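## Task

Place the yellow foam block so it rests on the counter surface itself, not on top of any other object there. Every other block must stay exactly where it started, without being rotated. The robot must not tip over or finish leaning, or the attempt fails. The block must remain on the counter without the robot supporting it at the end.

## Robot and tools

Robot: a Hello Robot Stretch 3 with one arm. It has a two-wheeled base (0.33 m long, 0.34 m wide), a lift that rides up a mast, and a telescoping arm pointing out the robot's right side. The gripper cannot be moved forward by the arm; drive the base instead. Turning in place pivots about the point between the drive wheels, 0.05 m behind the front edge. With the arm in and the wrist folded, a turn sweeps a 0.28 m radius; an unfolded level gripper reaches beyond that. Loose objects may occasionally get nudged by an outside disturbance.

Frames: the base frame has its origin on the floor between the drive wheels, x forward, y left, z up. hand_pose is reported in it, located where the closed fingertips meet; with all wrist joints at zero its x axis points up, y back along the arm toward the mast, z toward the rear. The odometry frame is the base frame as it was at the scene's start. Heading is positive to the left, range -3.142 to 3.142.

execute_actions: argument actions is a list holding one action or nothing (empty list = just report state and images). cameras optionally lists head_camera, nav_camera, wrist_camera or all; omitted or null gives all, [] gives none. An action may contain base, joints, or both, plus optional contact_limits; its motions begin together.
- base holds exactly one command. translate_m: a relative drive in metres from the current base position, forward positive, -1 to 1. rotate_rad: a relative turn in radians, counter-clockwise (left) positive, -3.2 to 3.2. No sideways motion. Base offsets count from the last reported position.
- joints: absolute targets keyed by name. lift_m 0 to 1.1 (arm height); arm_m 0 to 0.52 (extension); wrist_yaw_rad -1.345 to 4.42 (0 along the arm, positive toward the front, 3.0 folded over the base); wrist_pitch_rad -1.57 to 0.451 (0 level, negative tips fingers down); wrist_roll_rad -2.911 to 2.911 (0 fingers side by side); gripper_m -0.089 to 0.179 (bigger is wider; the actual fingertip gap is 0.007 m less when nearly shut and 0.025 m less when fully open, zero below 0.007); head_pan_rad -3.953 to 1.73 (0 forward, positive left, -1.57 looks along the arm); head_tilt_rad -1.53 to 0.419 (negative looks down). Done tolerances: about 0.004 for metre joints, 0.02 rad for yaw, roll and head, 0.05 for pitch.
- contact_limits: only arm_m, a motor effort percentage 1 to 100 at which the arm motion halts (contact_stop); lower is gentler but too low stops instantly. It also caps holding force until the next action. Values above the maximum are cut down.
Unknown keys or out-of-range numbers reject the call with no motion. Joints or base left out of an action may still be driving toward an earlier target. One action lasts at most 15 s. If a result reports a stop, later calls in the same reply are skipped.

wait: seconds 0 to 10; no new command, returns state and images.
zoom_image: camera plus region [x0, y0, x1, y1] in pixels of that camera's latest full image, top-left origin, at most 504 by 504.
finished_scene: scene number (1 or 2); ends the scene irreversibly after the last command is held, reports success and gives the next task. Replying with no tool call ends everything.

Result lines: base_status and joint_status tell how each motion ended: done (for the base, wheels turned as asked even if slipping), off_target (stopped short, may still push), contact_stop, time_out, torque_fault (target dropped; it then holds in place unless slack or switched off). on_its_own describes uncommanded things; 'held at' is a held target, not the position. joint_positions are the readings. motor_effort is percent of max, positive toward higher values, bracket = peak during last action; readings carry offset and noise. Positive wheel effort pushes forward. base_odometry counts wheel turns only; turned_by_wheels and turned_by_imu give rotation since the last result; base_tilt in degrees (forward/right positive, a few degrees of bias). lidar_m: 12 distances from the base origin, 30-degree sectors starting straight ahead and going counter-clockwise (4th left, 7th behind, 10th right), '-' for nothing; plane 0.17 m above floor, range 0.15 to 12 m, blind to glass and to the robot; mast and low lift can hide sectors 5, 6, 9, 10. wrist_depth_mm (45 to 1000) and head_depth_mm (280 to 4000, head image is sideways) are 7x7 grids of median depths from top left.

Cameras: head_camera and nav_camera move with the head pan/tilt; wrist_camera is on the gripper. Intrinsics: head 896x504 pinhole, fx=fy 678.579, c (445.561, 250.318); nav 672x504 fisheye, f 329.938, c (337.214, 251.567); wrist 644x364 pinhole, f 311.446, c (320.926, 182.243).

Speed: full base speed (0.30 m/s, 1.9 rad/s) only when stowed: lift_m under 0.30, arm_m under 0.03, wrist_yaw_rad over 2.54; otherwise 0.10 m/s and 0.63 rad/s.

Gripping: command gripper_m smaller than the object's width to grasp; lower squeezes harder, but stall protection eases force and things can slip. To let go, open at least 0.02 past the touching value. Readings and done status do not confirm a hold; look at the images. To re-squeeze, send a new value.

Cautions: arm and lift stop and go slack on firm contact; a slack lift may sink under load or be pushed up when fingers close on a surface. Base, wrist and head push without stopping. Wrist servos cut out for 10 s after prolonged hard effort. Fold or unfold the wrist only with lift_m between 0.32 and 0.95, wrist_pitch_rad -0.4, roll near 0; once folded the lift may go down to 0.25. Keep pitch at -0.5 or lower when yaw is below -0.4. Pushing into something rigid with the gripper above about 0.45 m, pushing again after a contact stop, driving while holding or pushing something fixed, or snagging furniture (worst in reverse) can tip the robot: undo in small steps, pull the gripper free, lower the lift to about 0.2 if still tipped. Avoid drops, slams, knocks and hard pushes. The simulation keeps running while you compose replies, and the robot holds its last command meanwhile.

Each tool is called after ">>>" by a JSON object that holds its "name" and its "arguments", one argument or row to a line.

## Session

>>> {"name": "execute_actions", "arguments": {
  "actions": []
}}

Scene clock: 0.00 s.
base_odometry: x=+0.000 y=+0.000 heading=+0.000 (m, m, rad; odometry frame)
turned_by_wheels: +0.000 (rad since the last result)
turned_by_imu: +0.000 (rad since the last result)
base_tilt: forward=-0.9 right=+1.7 (deg)
lidar_m: 1.91 2.12 1.90 0.95 1.00 1.54 1.69 1.61 1.69 2.26 1.42 1.43
head_depth_mm: 2051 2890 2985 2909 2157 1829 1815 / 2028 2751 2782 2753 2185 2062 2046 / 2036 2536 2569 2584 2504 2394 2289 / 2040 2442 2452 2411 2424 2422 2374 / 2026 2290 2286 2277 2287 2295 2281 / 2021 2155 2191 2152 2186 2170 2147 / 2017 2065 2046 2061 2068 2043 2038
base_status: not commanded
joint_positions: lift_m=+0.328 arm_m=+0.001 wrist_yaw_rad=+2.818 wrist_pitch_rad=-0.421 wrist_roll_rad=+0.019 gripper_m=+0.037 head_pan_rad=+0.002 head_tilt_rad=-0.006
joint_status: not commanded
motor_effort: left_wheel=-1 right_wheel=+0 lift_m=+33 arm_m=+0 wrist_yaw_rad=+0 wrist_pitch_rad=+7 wrist_roll_rad=+0 gripper_m=+0 head_pan_rad=+0 head_tilt_rad=+2 (%)
hand_pose: x=+0.0500 y=+0.0665 z=+0.3396 quat_wxyz=(+0.258, +0.712, +0.032, +0.652) (m; base frame)
wrist_depth_mm: - - - - - - - / - - - - - - - / - - - - - - - / - 874 865 870 851 863 843 / - 686 726 680 687 683 675 / 556 586 574 573 586 557 557 / 490 - - 483 479 480 477
pictures: head_camera (sideways: a quarter turn clockwise sets it upright), nav_camera (sideways: a quarter turn counterclockwise sets it upright), wrist_camera
Images, in order (width x height): head_camera 896x504, nav_camera 672x504, wrist_camera 644x364.

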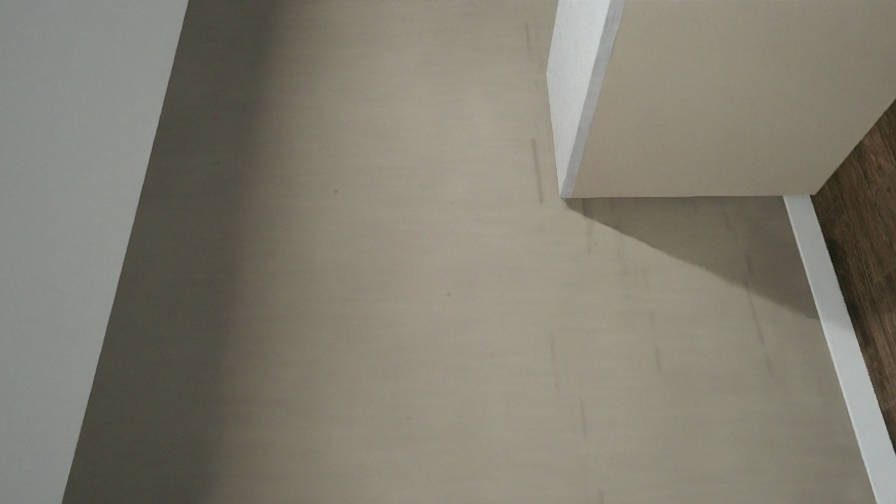

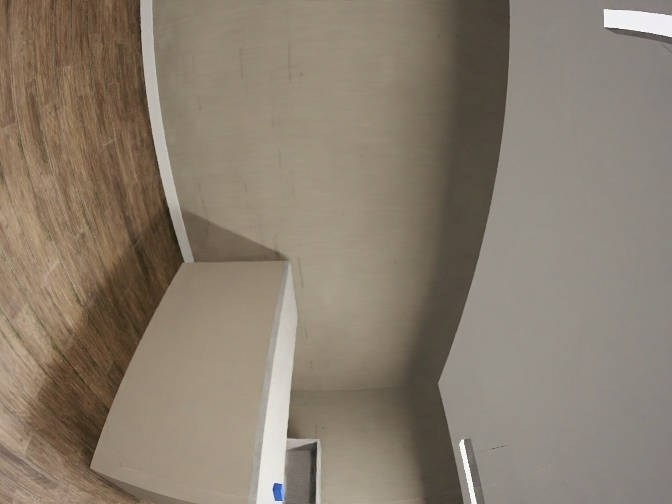

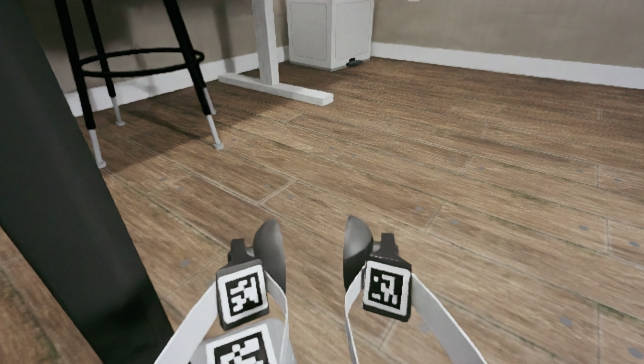

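>>> {"name": "execute_actions", "arguments": {
  "actions": [
    {"base":{"rotate_rad":-1.08},"joints":{"lift_m":0.28,"wrist_yaw_rad":2.92,"head_tilt_rad":-0.7,"head_pan_rad":0.1}}
  ],
  "cameras": ["nav_camera"]
}}

>>> {"name": "execute_actions", "arguments": {
  "actions": [
    {"base":{"translate_m":1.0}}
  ],
  "cameras": ["nav_camera"]
}}

Scene clock: 8.90 s.
base_odometry: x=+0.000 y=+0.000 heading=-1.080 (m, m, rad; odometry frame)
turned_by_wheels: -1.080 (rad since the last result)
turned_by_imu: -1.080 (rad since the last result)
base_tilt: forward=-1.0 right=+1.7 (deg)
lidar_m: 1.42 1.42 1.86 2.12 1.90 0.95 1.00 1.53 1.71 1.61 1.67 2.20
head_depth_mm: 2835 3157 2570 2000 1634 1390 1205 / 2887 3096 2618 2035 1657 1405 1209 / 2861 3167 2633 2051 1641 1411 1220 / 2952 3201 2706 2059 1682 1406 1229 / 2780 1608 1625 1863 1676 1405 1223 / 2793 1376 1544 1795 1695 1430 1225 / 2766 1383 1564 1803 1699 1412 1241
base_status: done
joint_positions: lift_m=+0.280 arm_m=+0.001 wrist_yaw_rad=+2.919 wrist_pitch_rad=-0.422 wrist_roll_rad=+0.019 gripper_m=+0.037 head_pan_rad=+0.093 head_tilt_rad=-0.692
joint_status: all done
motor_effort: left_wheel=+2(8) right_wheel=-2(7) lift_m=+29(31) arm_m=+0(0) wrist_yaw_rad=+1(1) wrist_pitch_rad=+7(7) wrist_roll_rad=+0(0) gripper_m=+0(1) head_pan_rad=+2(11) head_tilt_rad=-4(43) (%)
hand_pose: x=+0.0282 y=+0.0725 z=+0.2920 quat_wxyz=(+0.225, +0.710, +0.068, +0.664) (m; base frame)
wrist_depth_mm: - - - - - - - / - - - - - - - / - - - - - - - / 798 - 773 788 780 779 763 / 621 - 645 618 618 615 610 / 516 495 - 502 522 505 505 / 449 - - 433 428 432 429
pictures: nav_camera (sideways: a quarter turn counterclockwise sets it upright)
Images, in order (width x height): nav_camera 672x504.

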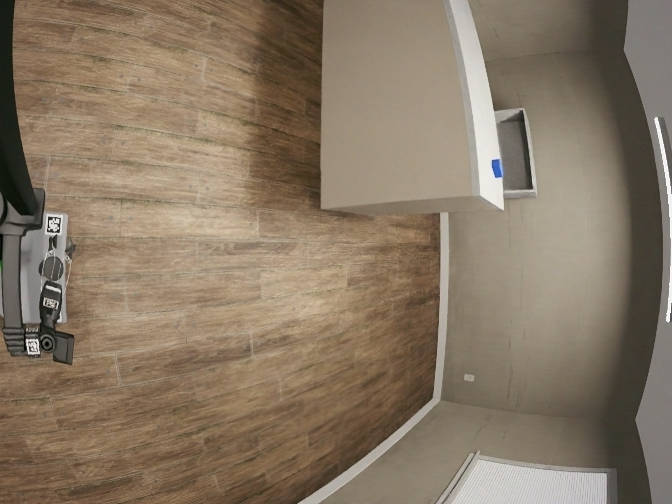

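Scene clock: 14.00 s.
base_odometry: x=+0.472 y=-0.882 heading=-1.080 (m, m, rad; odometry frame)
turned_by_wheels: +0.000 (rad since the last result)
turned_by_imu: +0.006 (rad since the last result)
base_tilt: forward=-1.1 right=+1.7 (deg)
lidar_m: 2.26 0.52 0.53 1.27 2.23 1.88 1.88 2.34 1.67 1.58 1.62 2.14
head_depth_mm: 1946 2199 2375 2010 1644 1402 1207 / 1979 2205 2423 2034 1657 1412 1215 / 1968 2195 2426 2051 1663 1408 1218 / 1992 2234 2459 2053 1665 1408 1211 / 2014 2235 2446 2064 1692 1407 1224 / 1958 2122 2287 1207 1214 1233 1175 / 1933 2199 876 874 882 890 944
base_status: done
joint_positions: lift_m=+0.280 arm_m=+0.001 wrist_yaw_rad=+2.919 wrist_pitch_rad=-0.422 wrist_roll_rad=+0.019 gripper_m=+0.037 head_pan_rad=+0.093 head_tilt_rad=-0.692
joint_status: not commanded
motor_effort: left_wheel=+1(10) right_wheel=-2(5) lift_m=+29(30) arm_m=+0(0) wrist_yaw_rad=+1(2) wrist_pitch_rad=+7(7) wrist_roll_rad=+0(0) gripper_m=+0(0) head_pan_rad=+2(3) head_tilt_rad=-5(6) (%)
hand_pose: x=+0.0281 y=+0.0725 z=+0.2920 quat_wxyz=(+0.225, +0.710, +0.069, +0.664) (m; base frame)
wrist_depth_mm: - - - - 619 461 503 / - - - - 655 505 562 / 996 - - - 689 550 644 / 776 - 781 766 709 640 713 / 623 - 637 613 616 610 606 / 511 498 - 504 525 511 504 / 450 - - 433 433 430 428
pictures: nav_camera (sideways: a quarter turn counterclockwise sets it upright)
Images, in order (width x height): nav_camera 672x504.

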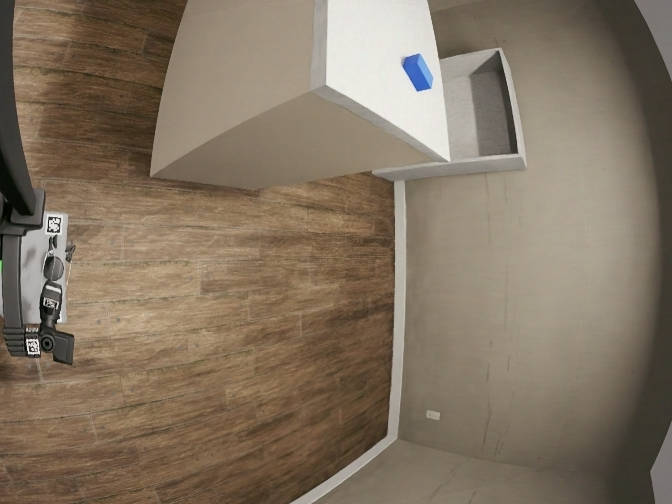

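>>> {"name": "execute_actions", "arguments": {
  "actions": [
    {"base":{"translate_m":1.0},"joints":{"head_pan_rad":1.0,"head_tilt_rad":-0.7}}
  ],
  "cameras": ["nav_camera"]
}}

Scene clock: 22.63 s.
base_odometry: x=+0.943 y=-1.764 heading=-1.080 (m, m, rad; odometry frame)
turned_by_wheels: +0.000 (rad since the last result)
turned_by_imu: +0.005 (rad since the last result)
base_tilt: forward=-0.9 right=+1.6 (deg)
lidar_m: 1.26 1.13 1.64 0.39 0.39 0.52 3.01 2.29 1.61 1.54 1.58 1.33
head_depth_mm: 1317 1439 1549 1420 1562 1392 1204 / 1446 1613 1668 1802 1632 1392 1205 / 1616 1771 1840 1926 1668 1409 1218 / 1589 1751 2052 2043 1675 1401 1218 / 2201 2482 2609 2070 1690 1415 1218 / 2105 2336 2471 2083 1681 1427 1220 / 1976 2170 2432 2117 1693 1432 1184
base_status: done
joint_positions: lift_m=+0.280 arm_m=+0.001 wrist_yaw_rad=+2.919 wrist_pitch_rad=-0.422 wrist_roll_rad=+0.019 gripper_m=+0.037 head_pan_rad=+0.993 head_tilt_rad=-0.692
joint_status: all done
motor_effort: left_wheel=+0(9) right_wheel=-1(4) lift_m=+29(29) arm_m=+0(0) wrist_yaw_rad=+2(1) wrist_pitch_rad=+7(7) wrist_roll_rad=+0(0) gripper_m=+0(0) head_pan_rad=+3(35) head_tilt_rad=-5(5) (%)
hand_pose: x=+0.0281 y=+0.0725 z=+0.2919 quat_wxyz=(+0.225, +0.709, +0.069, +0.664) (m; base frame)
wrist_depth_mm: - 348 - - - - 921 / - 377 - - - - - / - 407 993 - - - - / 393 - 735 782 761 762 759 / 434 - 627 616 610 613 610 / 474 489 - 511 517 504 505 / 449 - - 434 434 430 428
pictures: nav_camera (sideways: a quarter turn counterclockwise sets it upright)
Images, in order (width x height): nav_camera 672x504.

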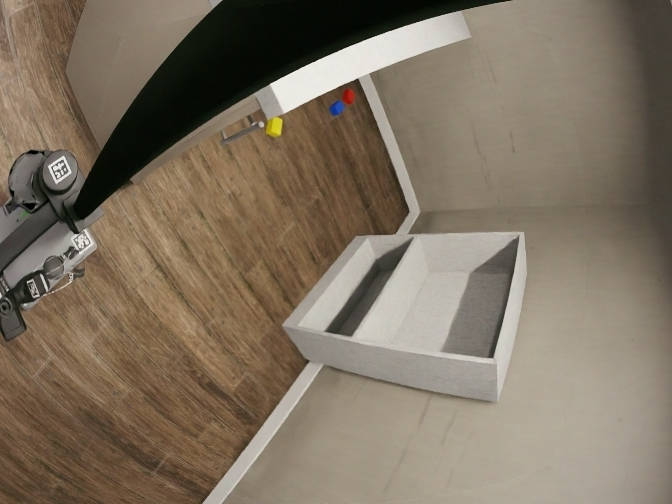

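>>> {"name": "execute_actions", "arguments": {
  "actions": [
    {"base":{"translate_m":0.6},"joints":{"head_pan_rad":-2.7,"head_tilt_rad":-0.8}}
  ],
  "cameras": []
}}

>>> {"name": "execute_actions", "arguments": {
  "actions": [
    {"base":{"rotate_rad":-1.54}}
  ],
  "cameras": ["head_camera","nav_camera"]
}}

Scene clock: 30.23 s.
base_odometry: x=+1.226 y=-2.293 heading=-1.080 (m, m, rad; odometry frame)
turned_by_wheels: +0.000 (rad since the last result)
turned_by_imu: +0.003 (rad since the last result)
base_tilt: forward=-1.0 right=+1.7 (deg)
lidar_m: 0.66 0.68 0.75 1.50 0.94 0.76 3.62 2.24 1.58 1.51 0.98 0.69
head_depth_mm: 3562 2864 2210 1799 1524 1318 1160 / 3652 2892 2214 1824 1534 1323 1172 / 3810 2895 2194 1808 1536 1327 1171 / 3180 2955 2275 1841 1547 1339 1174 / 2681 2811 2297 1844 1559 1336 1177 / 2332 2532 2299 1865 1554 1352 1183 / 2009 2157 2194 1867 1556 1354 1197
base_status: done
joint_positions: lift_m=+0.280 arm_m=+0.001 wrist_yaw_rad=+2.919 wrist_pitch_rad=-0.422 wrist_roll_rad=+0.019 gripper_m=+0.037 head_pan_rad=-2.693 head_tilt_rad=-0.791
joint_status: all done
motor_effort: left_wheel=+0(8) right_wheel=-1(5) lift_m=+29(29) arm_m=+0(0) wrist_yaw_rad=+1(1) wrist_pitch_rad=+8(7) wrist_roll_rad=+0(0) gripper_m=+0(1) head_pan_rad=-3(35) head_tilt_rad=-6(16) (%)
hand_pose: x=+0.0281 y=+0.0725 z=+0.2919 quat_wxyz=(+0.225, +0.709, +0.069, +0.664) (m; base frame)
wrist_depth_mm: - - - - 751 743 563 / - - - - 839 765 578 / 980 - - 988 917 780 593 / 796 - 785 778 766 735 607 / 621 - 637 619 613 612 578 / 517 493 - 508 528 506 505 / 450 - - 434 432 431 430
pictures: none
No camera images: the call's "cameras" was empty. Leave "cameras" out to get every camera's image.

Scene clock: 32.37 s.
base_odometry: x=+1.226 y=-2.293 heading=-2.620 (m, m, rad; odometry frame)
turned_by_wheels: -1.540 (rad since the last result)
turned_by_imu: -1.537 (rad since the last result)
base_tilt: forward=-0.9 right=+1.5 (deg)
lidar_m: 1.51 0.94 0.68 0.66 0.68 0.75 1.49 0.90 0.76 3.64 2.15 1.57
head_depth_mm: 2018 2249 2210 1800 1525 1318 1161 / 1937 2254 2232 1814 1521 1327 1162 / 1503 1749 2042 1811 1544 1320 1173 / 1280 1379 1572 1777 1547 1334 1181 / 1215 1132 1263 1435 1542 1332 1178 / 1234 977 1054 1173 1305 1348 1185 / 1248 876 919 997 1131 1338 1185
base_status: done
joint_positions: lift_m=+0.280 arm_m=+0.001 wrist_yaw_rad=+2.919 wrist_pitch_rad=-0.422 wrist_roll_rad=+0.019 gripper_m=+0.037 head_pan_rad=-2.693 head_tilt_rad=-0.791
joint_status: not commanded
motor_effort: left_wheel=+1(9) right_wheel=-2(8) lift_m=+30(30) arm_m=+0(0) wrist_yaw_rad=+0(1) wrist_pitch_rad=+7(7) wrist_roll_rad=+0(0) gripper_m=+0(1) head_pan_rad=-4(4) head_tilt_rad=-5(5) (%)
hand_pose: x=+0.0281 y=+0.0725 z=+0.2919 quat_wxyz=(+0.225, +0.709, +0.069, +0.664) (m; base frame)
wrist_depth_mm: - 576 621 665 719 795 868 / - 631 666 731 809 885 975 / - 688 742 791 877 949 - / 665 - 767 772 773 775 760 / 620 - 648 615 609 604 605 / 512 494 - 511 518 502 503 / 454 - - 431 427 434 431
pictures: head_camera (sideways: a quarter turn clockwise sets it upright), nav_camera (sideways: a quarter turn counterclockwise sets it upright)
Images, in order (width x height): head_camera 896x504, nav_camera 672x504.

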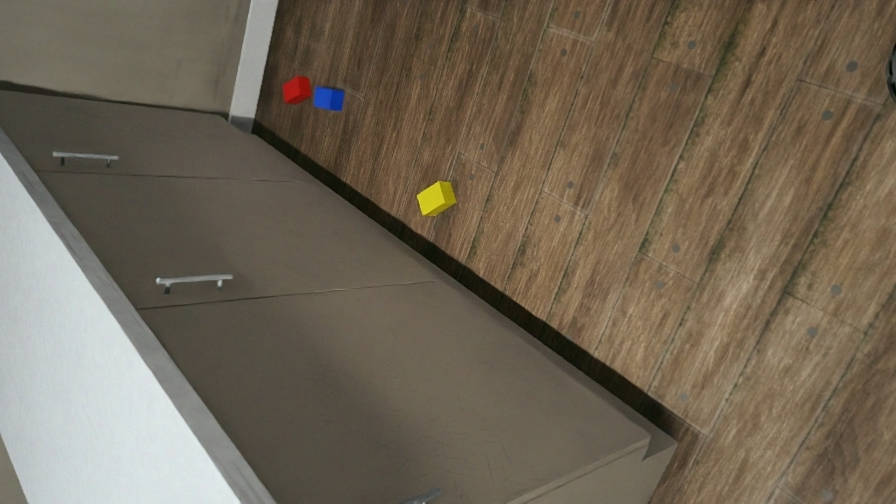

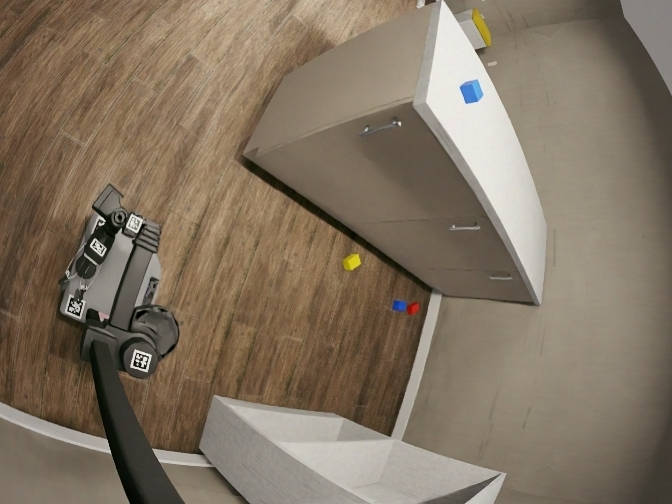

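>>> {"name": "zoom_image", "arguments": {
  "camera": "head_camera",
  "region": [386, 150, 486, 250]
}}

Region (386, 150, 486, 250) of head_camera's 896x504 image, scaled by 5.040, with more detail than that image has.

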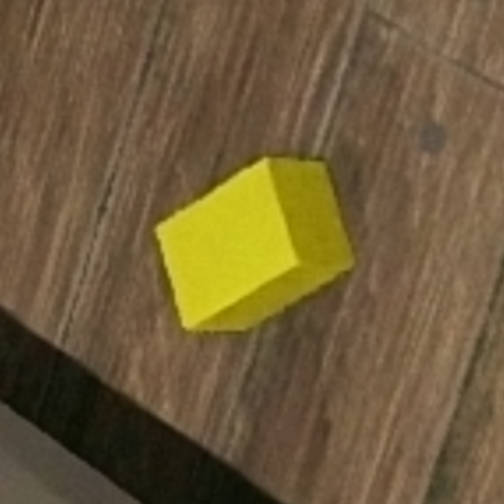

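>>> {"name": "execute_actions", "arguments": {
  "actions": [
    {"base":{"translate_m":-1.0},"joints":{"head_pan_rad":-1.75,"head_tilt_rad":-1.2,"lift_m":0.295,"wrist_roll_rad":0.0}}
  ],
  "cameras": []
}}

>>> {"name": "execute_actions", "arguments": {
  "actions": [
    {"base":{"translate_m":-0.12},"joints":{"lift_m":0.33}}
  ],
  "cameras": ["head_camera"]
}}

>>> {"name": "execute_actions", "arguments": {
  "actions": [
    {"joints":{"wrist_yaw_rad":0.0,"arm_m":0.06}}
  ],
  "cameras": []
}}

Scene clock: 49.40 s.
base_odometry: x=+2.093 y=-1.794 heading=-2.619 (m, m, rad; odometry frame)
turned_by_wheels: +0.000 (rad since the last result)
turned_by_imu: -0.007 (rad since the last result)
base_tilt: forward=-1.1 right=+1.6 (deg)
lidar_m: 2.51 0.94 0.45 0.60 0.62 0.57 1.25 0.91 0.66 0.64 0.66 2.61
head_depth_mm: 737 926 1257 1360 1271 1198 - / 722 895 1198 1366 1291 - - / 701 876 1153 1367 1307 - - / 686 846 1112 1379 1313 1194 1112 / 671 825 1071 1397 1285 1211 1135 / 658 801 1035 1374 1297 1208 1134 / 644 782 999 1378 1302 1211 1135
base_status: done
joint_positions: lift_m=+0.295 arm_m=+0.001 wrist_yaw_rad=+2.919 wrist_pitch_rad=-0.422 wrist_roll_rad=+0.007 gripper_m=+0.037 head_pan_rad=-1.756 head_tilt_rad=-1.185
joint_status: all done
motor_effort: left_wheel=+2(6) right_wheel=-2(8) lift_m=+37(39) arm_m=+0(0) wrist_yaw_rad=+1(0) wrist_pitch_rad=+7(7) wrist_roll_rad=-2(1) gripper_m=+0(0) head_pan_rad=+2(35) head_tilt_rad=-9(37) (%)
hand_pose: x=+0.0281 y=+0.0725 z=+0.3066 quat_wxyz=(+0.224, +0.706, +0.070, +0.668) (m; base frame)
wrist_depth_mm: - 528 560 605 524 787 867 / - 578 608 659 545 888 961 / - 625 663 725 574 961 - / 590 - 617 613 588 804 794 / 484 - 510 525 588 635 635 / 440 473 - 528 544 530 527 / 453 - - 452 450 451 453
pictures: none
No camera images: the call's "cameras" was empty. Leave "cameras" out to get every camera's image.

Scene clock: 51.90 s.
base_odometry: x=+2.197 y=-1.734 heading=-2.619 (m, m, rad; odometry frame)
turned_by_wheels: +0.000 (rad since the last result)
turned_by_imu: -0.001 (rad since the last result)
base_tilt: forward=-1.0 right=+1.7 (deg)
lidar_m: 2.61 0.54 0.60 0.60 0.48 0.48 1.13 0.91 0.66 0.64 0.66 0.89
head_depth_mm: 740 929 1242 1355 1271 1203 - / 720 901 1198 1373 1283 - - / 702 875 1154 1373 1306 - - / 689 846 1111 1372 1312 1192 1119 / 672 825 1072 1406 1299 1207 1127 / 659 807 1036 1384 1309 1213 1135 / 643 782 1007 1383 1299 1220 1142
base_status: done
joint_positions: lift_m=+0.330 arm_m=+0.001 wrist_yaw_rad=+2.919 wrist_pitch_rad=-0.422 wrist_roll_rad=+0.007 gripper_m=+0.037 head_pan_rad=-1.756 head_tilt_rad=-1.185
joint_status: all done
motor_effort: left_wheel=+1(7) right_wheel=-2(7) lift_m=+38(38) arm_m=-1(1) wrist_yaw_rad=+1(0) wrist_pitch_rad=+7(7) wrist_roll_rad=-2(2) gripper_m=+1(0) head_pan_rad=+3(2) head_tilt_rad=-8(9) (%)
hand_pose: x=+0.0281 y=+0.0725 z=+0.3416 quat_wxyz=(+0.224, +0.706, +0.070, +0.668) (m; base frame)
wrist_depth_mm: - 524 561 604 640 473 877 / - 575 607 657 698 532 980 / - 631 664 736 763 582 - / 527 - 677 668 672 795 879 / 511 - 563 556 590 663 697 / 462 476 - 555 586 575 574 / 476 488 - 489 491 490 488
pictures: head_camera (sideways: a quarter turn clockwise sets it upright)
Images, in order (width x height): head_camera 896x504.

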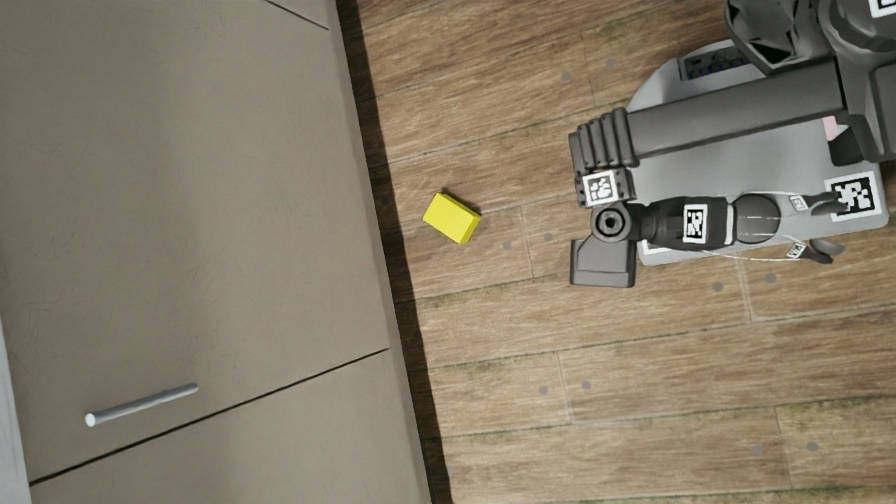

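Scene clock: 54.37 s.
base_odometry: x=+2.197 y=-1.734 heading=-2.619 (m, m, rad; odometry frame)
turned_by_wheels: +0.000 (rad since the last result)
turned_by_imu: +0.000 (rad since the last result)
base_tilt: forward=-0.9 right=+1.4 (deg)
lidar_m: 2.62 0.54 0.60 0.60 0.48 0.48 1.13 0.91 0.66 0.64 0.66 0.90
head_depth_mm: 740 931 1247 1357 1269 1198 - / 719 896 1201 1363 1290 - - / 702 874 1153 1377 - - - / 688 850 1110 1405 1275 1190 1124 / 671 828 1070 1392 1296 1201 1131 / 659 804 1034 1388 1296 1212 1144 / 645 786 1001 1380 1311 1224 1141
base_status: not commanded
joint_positions: lift_m=+0.330 arm_m=+0.060 wrist_yaw_rad=+0.002 wrist_pitch_rad=-0.422 wrist_roll_rad=+0.005 gripper_m=+0.037 head_pan_rad=-1.756 head_tilt_rad=-1.185
joint_status: all done
motor_effort: left_wheel=+1(2) right_wheel=-2(2) lift_m=+37(38) arm_m=+4(4) wrist_yaw_rad=+0(3) wrist_pitch_rad=+7(7) wrist_roll_rad=-2(2) gripper_m=+0(0) head_pan_rad=+2(2) head_tilt_rad=-9(8) (%)
hand_pose: x=-0.0212 y=-0.4285 z=+0.3416 quat_wxyz=(+0.690, +0.149, -0.693, -0.148) (m; base frame)
wrist_depth_mm: 283 288 289 297 300 306 312 / 307 311 317 321 329 335 342 / 336 342 348 355 359 370 379 / 370 378 384 393 401 412 421 / 413 420 424 440 451 543 568 / 535 549 551 559 573 571 573 / 490 491 470 487 477 488 490
pictures: none
No camera images: the call's "cameras" was empty. Leave "cameras" out to get every camera's image.

>>> {"name": "execute_actions", "arguments": {
  "actions": [
    {"joints":{"wrist_pitch_rad":-0.8,"wrist_yaw_rad":-0.72,"gripper_m":0.125,"lift_m":0.16,"arm_m":0.235}}
  ],
  "cameras": ["head_camera","wrist_camera"]
}}

Scene clock: 60.30 s.
base_odometry: x=+2.197 y=-1.734 heading=-2.619 (m, m, rad; odometry frame)
turned_by_wheels: +0.000 (rad since the last result)
turned_by_imu: -0.001 (rad since the last result)
base_tilt: forward=-1.1 right=+1.8 (deg)
lidar_m: 2.62 0.53 0.60 0.60 0.48 0.48 1.13 0.91 0.66 0.64 0.66 0.90
head_depth_mm: 734 925 1250 1359 1276 1195 - / 721 902 1197 1368 1274 - - / 705 875 1148 1389 1292 - - / 687 845 1106 1411 1278 1196 1120 / 674 827 1072 1390 1283 1204 1131 / 655 802 1034 1384 1308 1212 1140 / 643 783 996 1379 1305 1209 1142
base_status: not commanded
joint_positions: lift_m=+0.160 arm_m=+0.235 wrist_yaw_rad=-0.719 wrist_pitch_rad=-0.808 wrist_roll_rad=+0.005 gripper_m=+0.125 head_pan_rad=-1.756 head_tilt_rad=-1.185
joint_status: all done
motor_effort: left_wheel=+1(1) right_wheel=-2(2) lift_m=+29(32) arm_m=+4(4) wrist_yaw_rad=-1(1) wrist_pitch_rad=+4(7) wrist_roll_rad=-2(2) gripper_m=+0(95) head_pan_rad=+2(2) head_tilt_rad=-8(9) (%)
hand_pose: x=-0.1267 y=-0.4995 z=+0.0970 quat_wxyz=(+0.509, +0.030, -0.708, -0.489) (m; base frame)
wrist_depth_mm: 148 169 274 357 470 490 482 / 208 243 308 390 415 419 415 / 228 271 333 351 356 360 361 / 250 292 310 312 312 315 317 / 266 274 264 273 281 282 285 / 247 250 208 248 254 260 255 / 228 223 191 227 231 231 235
pictures: head_camera (sideways: a quarter turn clockwise sets it upright), wrist_camera
Images, in order (width x height): head_camera 896x504, wrist_camera 644x364.

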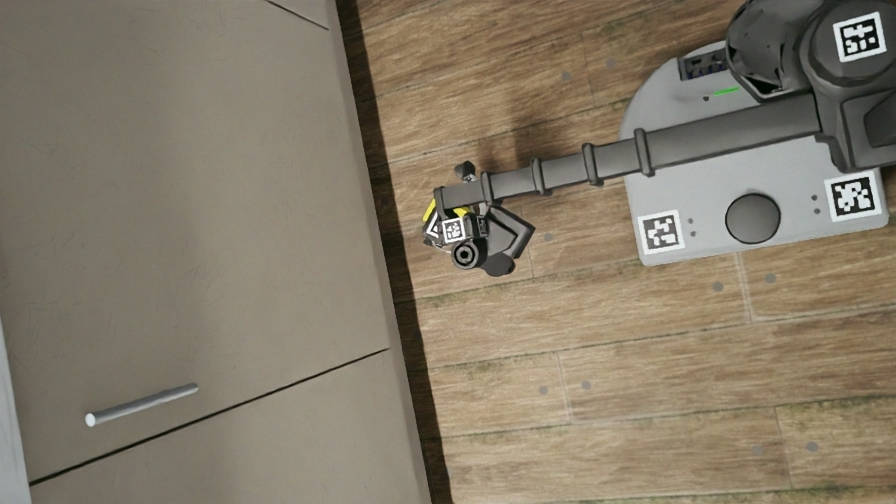

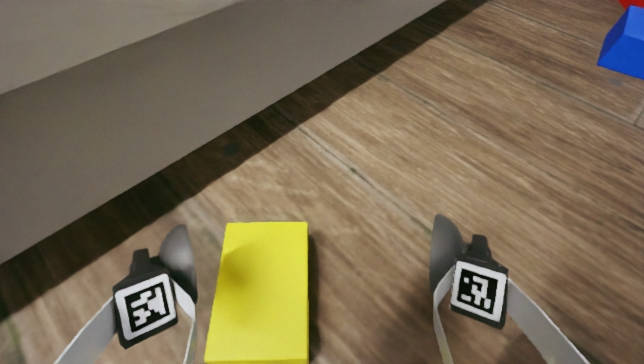

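>>> {"name": "execute_actions", "arguments": {
  "actions": [
    {"base":{"translate_m":0.023},"joints":{"lift_m":0.125,"arm_m":0.258}}
  ],
  "cameras": ["wrist_camera"]
}}

Scene clock: 67.97 s.
base_odometry: x=+2.177 y=-1.746 heading=-2.619 (m, m, rad; odometry frame)
turned_by_wheels: +0.000 (rad since the last result)
turned_by_imu: +0.000 (rad since the last result)
base_tilt: forward=-0.8 right=+1.7 (deg)
lidar_m: 2.61 0.52 0.57 0.60 0.51 0.50 1.15 0.91 0.66 0.64 0.66 0.89
head_depth_mm: 738 925 1240 1363 1268 1193 - / 718 898 1205 1368 1282 - - / 705 874 1147 1391 1298 - - / 687 848 1108 1419 1284 1201 1130 / 673 825 1072 1388 1302 1203 1126 / 654 801 1039 1385 1296 1213 1142 / 646 787 1004 1376 1304 1221 1142
base_status: done
joint_positions: lift_m=+0.125 arm_m=+0.258 wrist_yaw_rad=-0.719 wrist_pitch_rad=-0.808 wrist_roll_rad=+0.005 gripper_m=+0.125 head_pan_rad=-1.756 head_tilt_rad=-1.185
joint_status: all done
motor_effort: left_wheel=+1(5) right_wheel=-2(5) lift_m=+29(31) arm_m=+4(3) wrist_yaw_rad=-1(0) wrist_pitch_rad=+4(4) wrist_roll_rad=-2(2) gripper_m=+0(1) head_pan_rad=+3(1) head_tilt_rad=-8(8) (%)
hand_pose: x=-0.1266 y=-0.5225 z=+0.0619 quat_wxyz=(+0.509, +0.030, -0.708, -0.490) (m; base frame)
wrist_depth_mm: 175 201 248 321 405 421 427 / 188 220 278 338 351 356 359 / 206 245 293 301 306 309 312 / 226 257 266 267 269 271 272 / 233 235 237 189 239 243 245 / 213 215 213 171 217 223 221 / 196 192 193 159 199 198 201
pictures: wrist_camera
Images, in order (width x height): wrist_camera 644x364.

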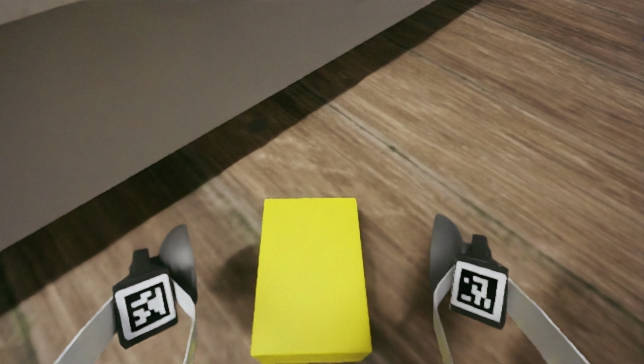

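>>> {"name": "execute_actions", "arguments": {
  "actions": [
    {"joints":{"lift_m":0.085,"gripper_m":0.10}}
  ],
  "cameras": ["wrist_camera"]
}}

>>> {"name": "execute_actions", "arguments": {
  "actions": [
    {"joints":{"gripper_m":0.02}}
  ],
  "cameras": ["wrist_camera"]
}}

Scene clock: 71.33 s.
base_odometry: x=+2.177 y=-1.746 heading=-2.619 (m, m, rad; odometry frame)
turned_by_wheels: +0.000 (rad since the last result)
turned_by_imu: +0.000 (rad since the last result)
base_tilt: forward=-1.0 right=+1.4 (deg)
lidar_m: 2.60 0.52 0.57 0.60 0.51 0.50 1.15 0.91 0.66 0.64 0.66 0.90
head_depth_mm: 737 925 1240 1377 1264 1194 - / 720 899 1195 1377 1278 - - / 703 872 1150 1393 1290 - - / 685 849 1111 1402 1276 1205 1122 / 670 827 1073 1401 1295 1207 1132 / 656 802 1034 1386 1297 1218 1136 / 644 784 1006 1380 1304 1213 1142
base_status: not commanded
joint_positions: lift_m=+0.085 arm_m=+0.258 wrist_yaw_rad=-0.719 wrist_pitch_rad=-0.808 wrist_roll_rad=+0.005 gripper_m=+0.100 head_pan_rad=-1.756 head_tilt_rad=-1.185
joint_status: all done
motor_effort: left_wheel=+1(1) right_wheel=-2(2) lift_m=+29(30) arm_m=+4(4) wrist_yaw_rad=-1(1) wrist_pitch_rad=+4(4) wrist_roll_rad=-2(2) gripper_m=+0(92) head_pan_rad=+1(2) head_tilt_rad=-9(9) (%)
hand_pose: x=-0.1266 y=-0.5225 z=+0.0219 quat_wxyz=(+0.509, +0.030, -0.708, -0.490) (m; base frame)
wrist_depth_mm: 175 201 248 313 341 344 345 / 187 221 266 284 287 291 294 / 204 234 246 246 248 250 253 / 211 214 211 162 219 221 223 / 191 192 192 145 200 198 199 / 173 174 133 131 172 181 180 / 159 157 155 124 159 163 163
pictures: wrist_camera
Images, in order (width x height): wrist_camera 644x364.

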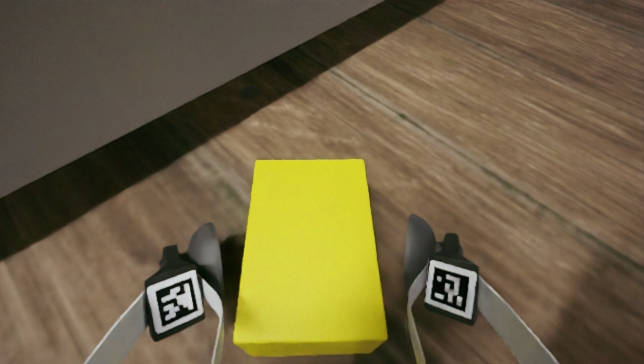

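Scene clock: 72.63 s.
base_odometry: x=+2.177 y=-1.746 heading=-2.619 (m, m, rad; odometry frame)
turned_by_wheels: +0.000 (rad since the last result)
turned_by_imu: +0.000 (rad since the last result)
base_tilt: forward=-0.8 right=+1.7 (deg)
lidar_m: 2.60 0.52 0.57 0.60 0.51 0.50 1.15 0.91 0.66 0.64 0.66 0.89
head_depth_mm: 736 928 1248 1364 1268 1196 - / 721 902 1200 1367 1277 - - / 703 871 1157 1382 1285 - - / 687 847 1105 1405 1289 1199 1123 / 672 821 1069 1395 1290 1210 1135 / 656 801 1031 1386 1306 1215 1143 / 642 781 998 1383 1310 1220 1139
base_status: not commanded
joint_positions: lift_m=+0.085 arm_m=+0.258 wrist_yaw_rad=-0.719 wrist_pitch_rad=-0.810 wrist_roll_rad=+0.005 gripper_m=+0.021 head_pan_rad=-1.756 head_tilt_rad=-1.185
joint_status: all done
motor_effort: left_wheel=+1(1) right_wheel=-2(2) lift_m=+30(29) arm_m=+4(4) wrist_yaw_rad=-1(1) wrist_pitch_rad=+5(5) wrist_roll_rad=-2(2) gripper_m=-21(99) head_pan_rad=+2(2) head_tilt_rad=-9(9) (%)
hand_pose: x=-0.1265 y=-0.5223 z=+0.0217 quat_wxyz=(+0.508, +0.031, -0.707, -0.490) (m; base frame)
wrist_depth_mm: 174 202 248 313 341 345 345 / 188 221 266 284 286 289 291 / 204 236 243 244 248 251 252 / 212 214 211 160 219 220 223 / 191 191 189 143 196 197 198 / 173 174 129 129 130 178 180 / 158 159 155 122 159 163 164
pictures: wrist_camera
Images, in order (width x height): wrist_camera 644x364.

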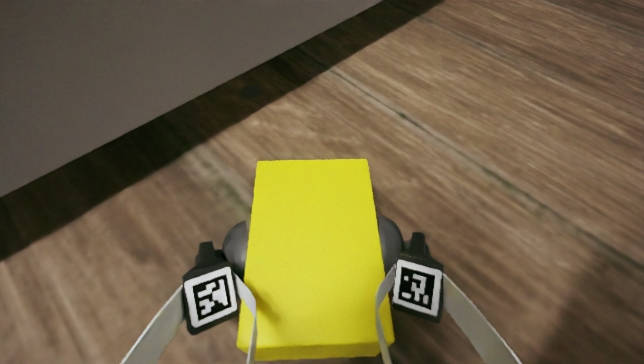

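>>> {"name": "execute_actions", "arguments": {
  "actions": [
    {"joints":{"lift_m":1.03,"arm_m":0.23,"head_tilt_rad":-0.55}}
  ]
}}

Scene clock: 85.33 s.
base_odometry: x=+2.177 y=-1.746 heading=-2.619 (m, m, rad; odometry frame)
turned_by_wheels: +0.000 (rad since the last result)
turned_by_imu: -0.002 (rad since the last result)
base_tilt: forward=-1.0 right=+1.5 (deg)
lidar_m: 2.60 0.52 0.57 0.60 0.51 0.50 1.15 0.91 0.66 0.64 0.66 0.89
head_depth_mm: 2320 - - 786 861 999 1218 / 3008 - 928 763 842 971 1214 / 3754 - 1114 766 822 947 1109 / 3674 - - - 803 920 1074 / 3614 3766 - 701 784 900 1047 / 3550 3787 1142 748 759 872 1016 / 3623 3661 1093 753 749 854 983
base_status: not commanded
joint_positions: lift_m=+1.030 arm_m=+0.230 wrist_yaw_rad=-0.719 wrist_pitch_rad=-0.810 wrist_roll_rad=+0.005 gripper_m=+0.021 head_pan_rad=-1.756 head_tilt_rad=-0.557
joint_status: all done
motor_effort: left_wheel=+1(1) right_wheel=-2(2) lift_m=+38(41) arm_m=-4(4) wrist_yaw_rad=-2(1) wrist_pitch_rad=+5(5) wrist_roll_rad=-2(2) gripper_m=-20(20) head_pan_rad=+2(2) head_tilt_rad=+4(42) (%)
hand_pose: x=-0.1264 y=-0.4949 z=+0.9662 quat_wxyz=(+0.508, +0.031, -0.707, -0.490) (m; base frame)
wrist_depth_mm: 388 389 393 398 419 697 816 / 330 332 337 340 502 999 891 / 287 290 294 352 654 - 957 / 255 256 268 159 - - - / 228 240 282 143 - - - / 216 310 129 129 129 - - / 277 349 525 122 - - -
pictures: head_camera (sideways: a quarter turn clockwise sets it upright), nav_camera (sideways: a quarter turn counterclockwise sets it upright), wrist_camera
Images, in order (width x height): head_camera 896x504, nav_camera 672x504, wrist_camera 644x364.

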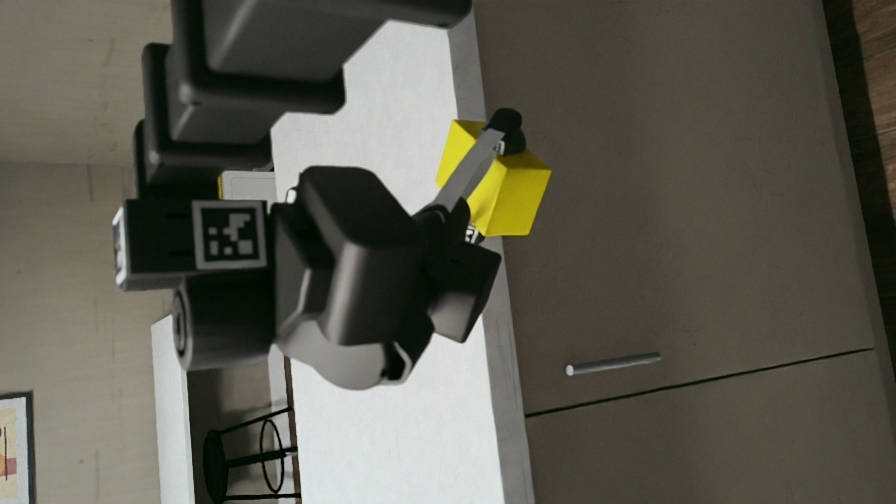

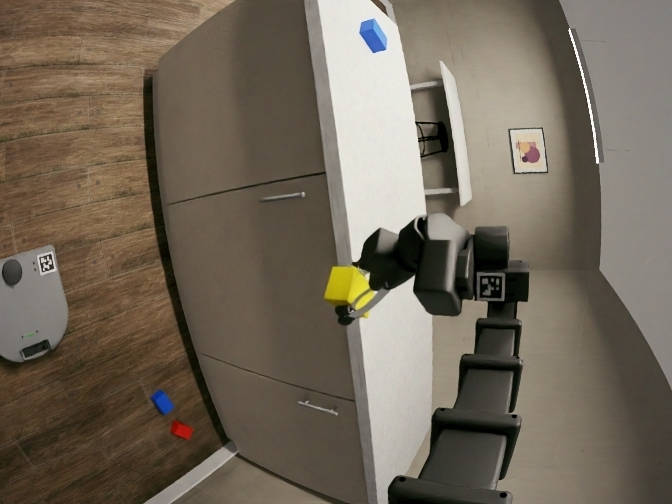

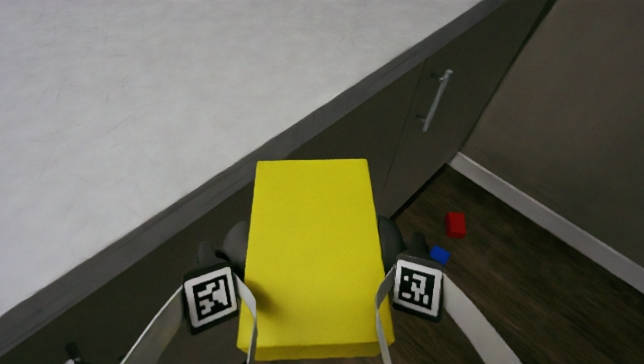

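Same counter height (clearance ≈0.035). Extend.

>>> {"name": "execute_actions", "arguments": {
  "actions": [
    {"joints":{"arm_m":0.45,"wrist_yaw_rad":-0.2}}
  ],
  "cameras": ["wrist_camera"]
}}

>>> {"name": "execute_actions", "arguments": {
  "actions": [
    {"joints":{"lift_m":0.996}}
  ],
  "cameras": ["wrist_camera"]
}}

Scene clock: 90.80 s.
base_odometry: x=+2.177 y=-1.746 heading=-2.619 (m, m, rad; odometry frame)
turned_by_wheels: +0.000 (rad since the last result)
turned_by_imu: -0.001 (rad since the last result)
base_tilt: forward=-1.2 right=+1.7 (deg)
lidar_m: 2.61 0.52 0.57 0.60 0.51 0.50 1.15 0.91 0.66 0.64 0.66 0.90
head_depth_mm: 2369 2351 - 779 863 997 1209 / 2960 - 985 764 839 968 1219 / 3632 - 1053 764 820 945 1113 / 3617 3781 1094 737 803 920 1075 / 3588 - 752 742 785 895 1047 / 3545 3856 1083 747 758 869 1010 / 3485 3725 1093 755 746 853 983
base_status: not commanded
joint_positions: lift_m=+1.030 arm_m=+0.450 wrist_yaw_rad=-0.201 wrist_pitch_rad=-0.811 wrist_roll_rad=+0.005 gripper_m=+0.021 head_pan_rad=-1.756 head_tilt_rad=-0.557
joint_status: all done
motor_effort: left_wheel=+1(1) right_wheel=-2(2) lift_m=+38(38) arm_m=+4(1) wrist_yaw_rad=+1(3) wrist_pitch_rad=+5(5) wrist_roll_rad=-2(2) gripper_m=-20(20) head_pan_rad=+3(2) head_tilt_rad=+4(3) (%)
hand_pose: x=-0.0533 y=-0.7505 z=+0.9662 quat_wxyz=(+0.617, +0.212, -0.676, -0.343) (m; base frame)
wrist_depth_mm: 385 388 394 397 403 409 415 / 327 331 332 337 341 343 349 / 286 287 290 294 297 298 300 / 253 254 251 160 261 262 265 / 227 229 225 143 235 234 237 / 206 207 129 129 129 213 214 / 189 190 184 122 189 194 195
pictures: wrist_camera
Images, in order (width x height): wrist_camera 644x364.

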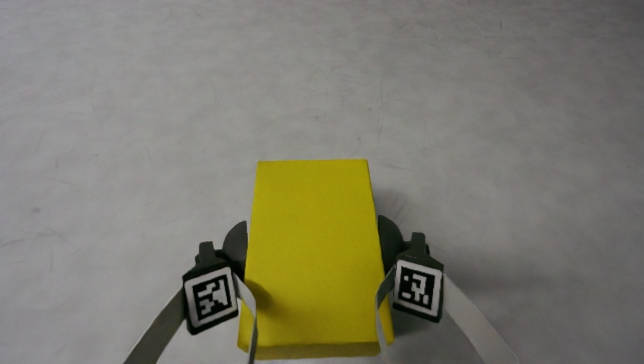

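Scene clock: 91.90 s.
base_odometry: x=+2.177 y=-1.746 heading=-2.619 (m, m, rad; odometry frame)
turned_by_wheels: +0.000 (rad since the last result)
turned_by_imu: +0.000 (rad since the last result)
base_tilt: forward=-0.9 right=+1.6 (deg)
lidar_m: 2.61 0.52 0.57 0.60 0.51 0.50 1.15 0.91 0.66 0.64 0.66 0.90
head_depth_mm: 2362 2462 - - 866 993 1218 / 2982 3110 - 769 837 970 1219 / 3724 3916 993 762 817 942 1119 / 3640 - 998 743 798 923 1081 / 3602 - - 745 786 900 1048 / 3631 3850 1085 749 759 878 1010 / 3437 3700 1088 757 746 849 988
base_status: not commanded
joint_positions: lift_m=+0.996 arm_m=+0.450 wrist_yaw_rad=-0.201 wrist_pitch_rad=-0.811 wrist_roll_rad=+0.005 gripper_m=+0.021 head_pan_rad=-1.756 head_tilt_rad=-0.557
joint_status: all done
motor_effort: left_wheel=+1(1) right_wheel=-2(2) lift_m=+29(32) arm_m=+3(4) wrist_yaw_rad=+1(0) wrist_pitch_rad=+5(5) wrist_roll_rad=-2(1) gripper_m=-20(20) head_pan_rad=+2(2) head_tilt_rad=+3(3) (%)
hand_pose: x=-0.0533 y=-0.7504 z=+0.9325 quat_wxyz=(+0.617, +0.212, -0.676, -0.344) (m; base frame)
wrist_depth_mm: 321 326 331 333 335 341 343 / 275 277 279 282 286 288 291 / 240 242 243 245 248 251 252 / 212 213 210 160 220 220 222 / 191 192 189 143 197 197 198 / 173 175 129 129 129 179 179 / 159 159 154 122 159 163 164
pictures: wrist_camera
Images, in order (width x height): wrist_camera 644x364.

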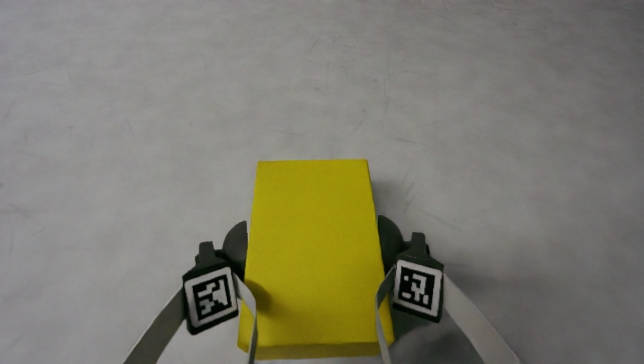

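>>> {"name": "execute_actions", "arguments": {
  "actions": [
    {"joints":{"gripper_m":0.11}}
  ],
  "cameras": ["wrist_camera"]
}}

>>> {"name": "execute_actions", "arguments": {
  "actions": [
    {"joints":{"lift_m":1.065,"head_tilt_rad":-0.8}}
  ]
}}

Scene clock: 95.00 s.
base_odometry: x=+2.177 y=-1.746 heading=-2.619 (m, m, rad; odometry frame)
turned_by_wheels: +0.000 (rad since the last result)
turned_by_imu: +0.000 (rad since the last result)
base_tilt: forward=-1.0 right=+1.5 (deg)
lidar_m: 2.60 0.52 0.57 0.60 0.51 0.50 1.15 0.91 0.66 0.64 0.66 0.90
head_depth_mm: 2335 2443 - - 867 995 1213 / 2958 3120 - 769 841 973 1209 / 3666 - 989 761 823 943 1117 / 3684 - 1003 740 804 922 1082 / 3606 - - 746 784 897 1042 / 3598 3916 1076 750 759 872 1008 / 3526 3678 1092 753 750 853 988
base_status: not commanded
joint_positions: lift_m=+0.996 arm_m=+0.450 wrist_yaw_rad=-0.201 wrist_pitch_rad=-0.811 wrist_roll_rad=+0.005 gripper_m=+0.110 head_pan_rad=-1.756 head_tilt_rad=-0.557
joint_status: all done
motor_effort: left_wheel=+1(1) right_wheel=-2(2) lift_m=+30(29) arm_m=+4(4) wrist_yaw_rad=+2(1) wrist_pitch_rad=+5(5) wrist_roll_rad=-2(2) gripper_m=+0(98) head_pan_rad=+3(2) head_tilt_rad=+4(4) (%)
hand_pose: x=-0.0533 y=-0.7504 z=+0.9325 quat_wxyz=(+0.617, +0.212, -0.676, -0.344) (m; base frame)
wrist_depth_mm: 324 326 329 336 339 341 345 / 275 277 280 283 286 288 290 / 240 240 243 246 248 249 251 / 213 213 212 162 219 219 222 / 190 192 188 145 196 197 199 / 173 175 169 131 173 182 180 / 158 157 155 124 159 162 164
pictures: wrist_camera
Images, in order (width x height): wrist_camera 644x364.

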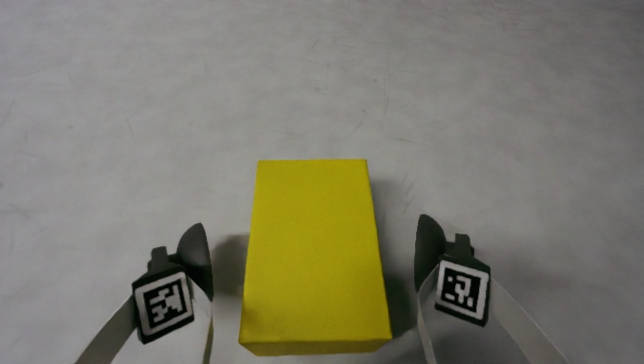

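Scene clock: 96.47 s.
base_odometry: x=+2.177 y=-1.746 heading=-2.619 (m, m, rad; odometry frame)
turned_by_wheels: +0.000 (rad since the last result)
turned_by_imu: +0.000 (rad since the last result)
base_tilt: forward=-1.0 right=+1.5 (deg)
lidar_m: 2.60 0.52 0.57 0.60 0.51 0.50 1.15 0.91 0.66 0.64 0.66 0.90
head_depth_mm: 1106 828 774 927 1160 1323 1164 / 2762 835 757 905 1124 1334 1165 / 3307 843 723 878 1086 1336 1172 / 3371 818 727 857 1050 1304 1176 / - 826 707 827 1022 1285 1181 / 3656 852 713 818 990 1298 1192 / 3464 872 695 792 954 1279 1188
base_status: not commanded
joint_positions: lift_m=+1.065 arm_m=+0.450 wrist_yaw_rad=-0.201 wrist_pitch_rad=-0.811 wrist_roll_rad=+0.005 gripper_m=+0.110 head_pan_rad=-1.756 head_tilt_rad=-0.790
joint_status: all done
motor_effort: left_wheel=+1(1) right_wheel=-3(2) lift_m=+37(42) arm_m=+4(4) wrist_yaw_rad=+1(1) wrist_pitch_rad=+6(6) wrist_roll_rad=-2(2) gripper_m=+1(1) head_pan_rad=+3(2) head_tilt_rad=-6(28) (%)
hand_pose: x=-0.0533 y=-0.7504 z=+1.0012 quat_wxyz=(+0.617, +0.212, -0.676, -0.344) (m; base frame)
wrist_depth_mm: 446 456 462 464 468 475 483 / 383 383 388 392 394 404 404 / 333 336 340 339 343 350 352 / 295 297 299 302 306 308 308 / 265 267 268 220 276 274 277 / 240 244 239 200 245 253 250 / 220 218 222 183 226 226 228
pictures: head_camera (sideways: a quarter turn clockwise sets it upright), nav_camera (sideways: a quarter turn counterclockwise sets it upright), wrist_camera
Images, in order (width x height): head_camera 896x504, nav_camera 672x504, wrist_camera 644x364.

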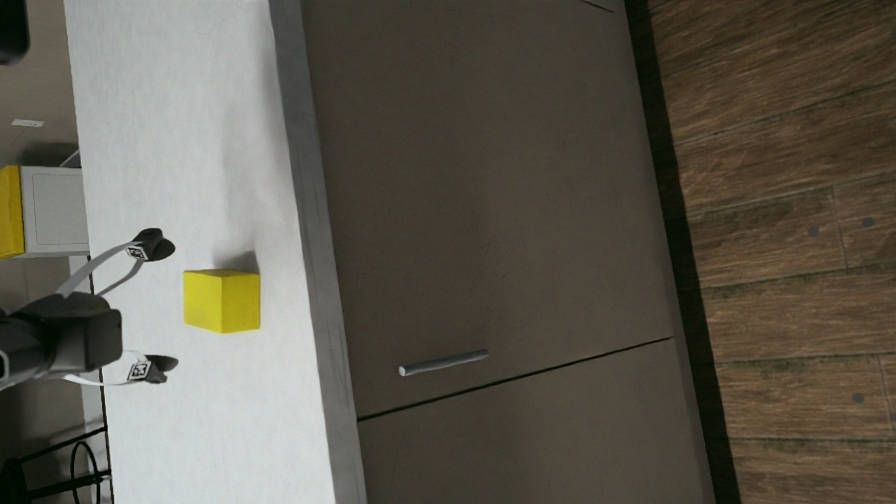

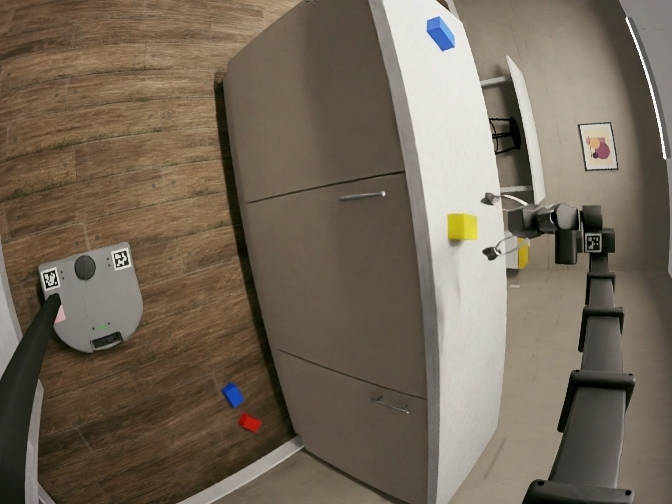

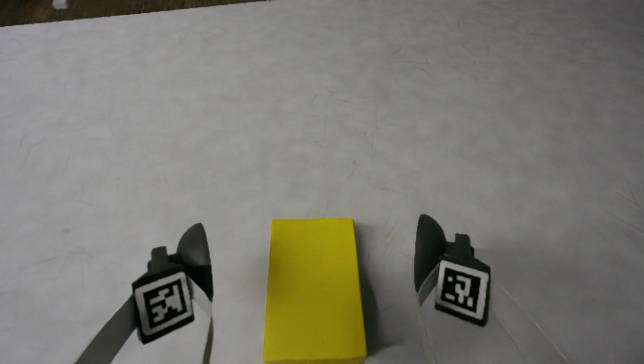

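>>> {"name": "finished_scene", "arguments": {
  "scene": 2
}}

The scene is finished: the task was done.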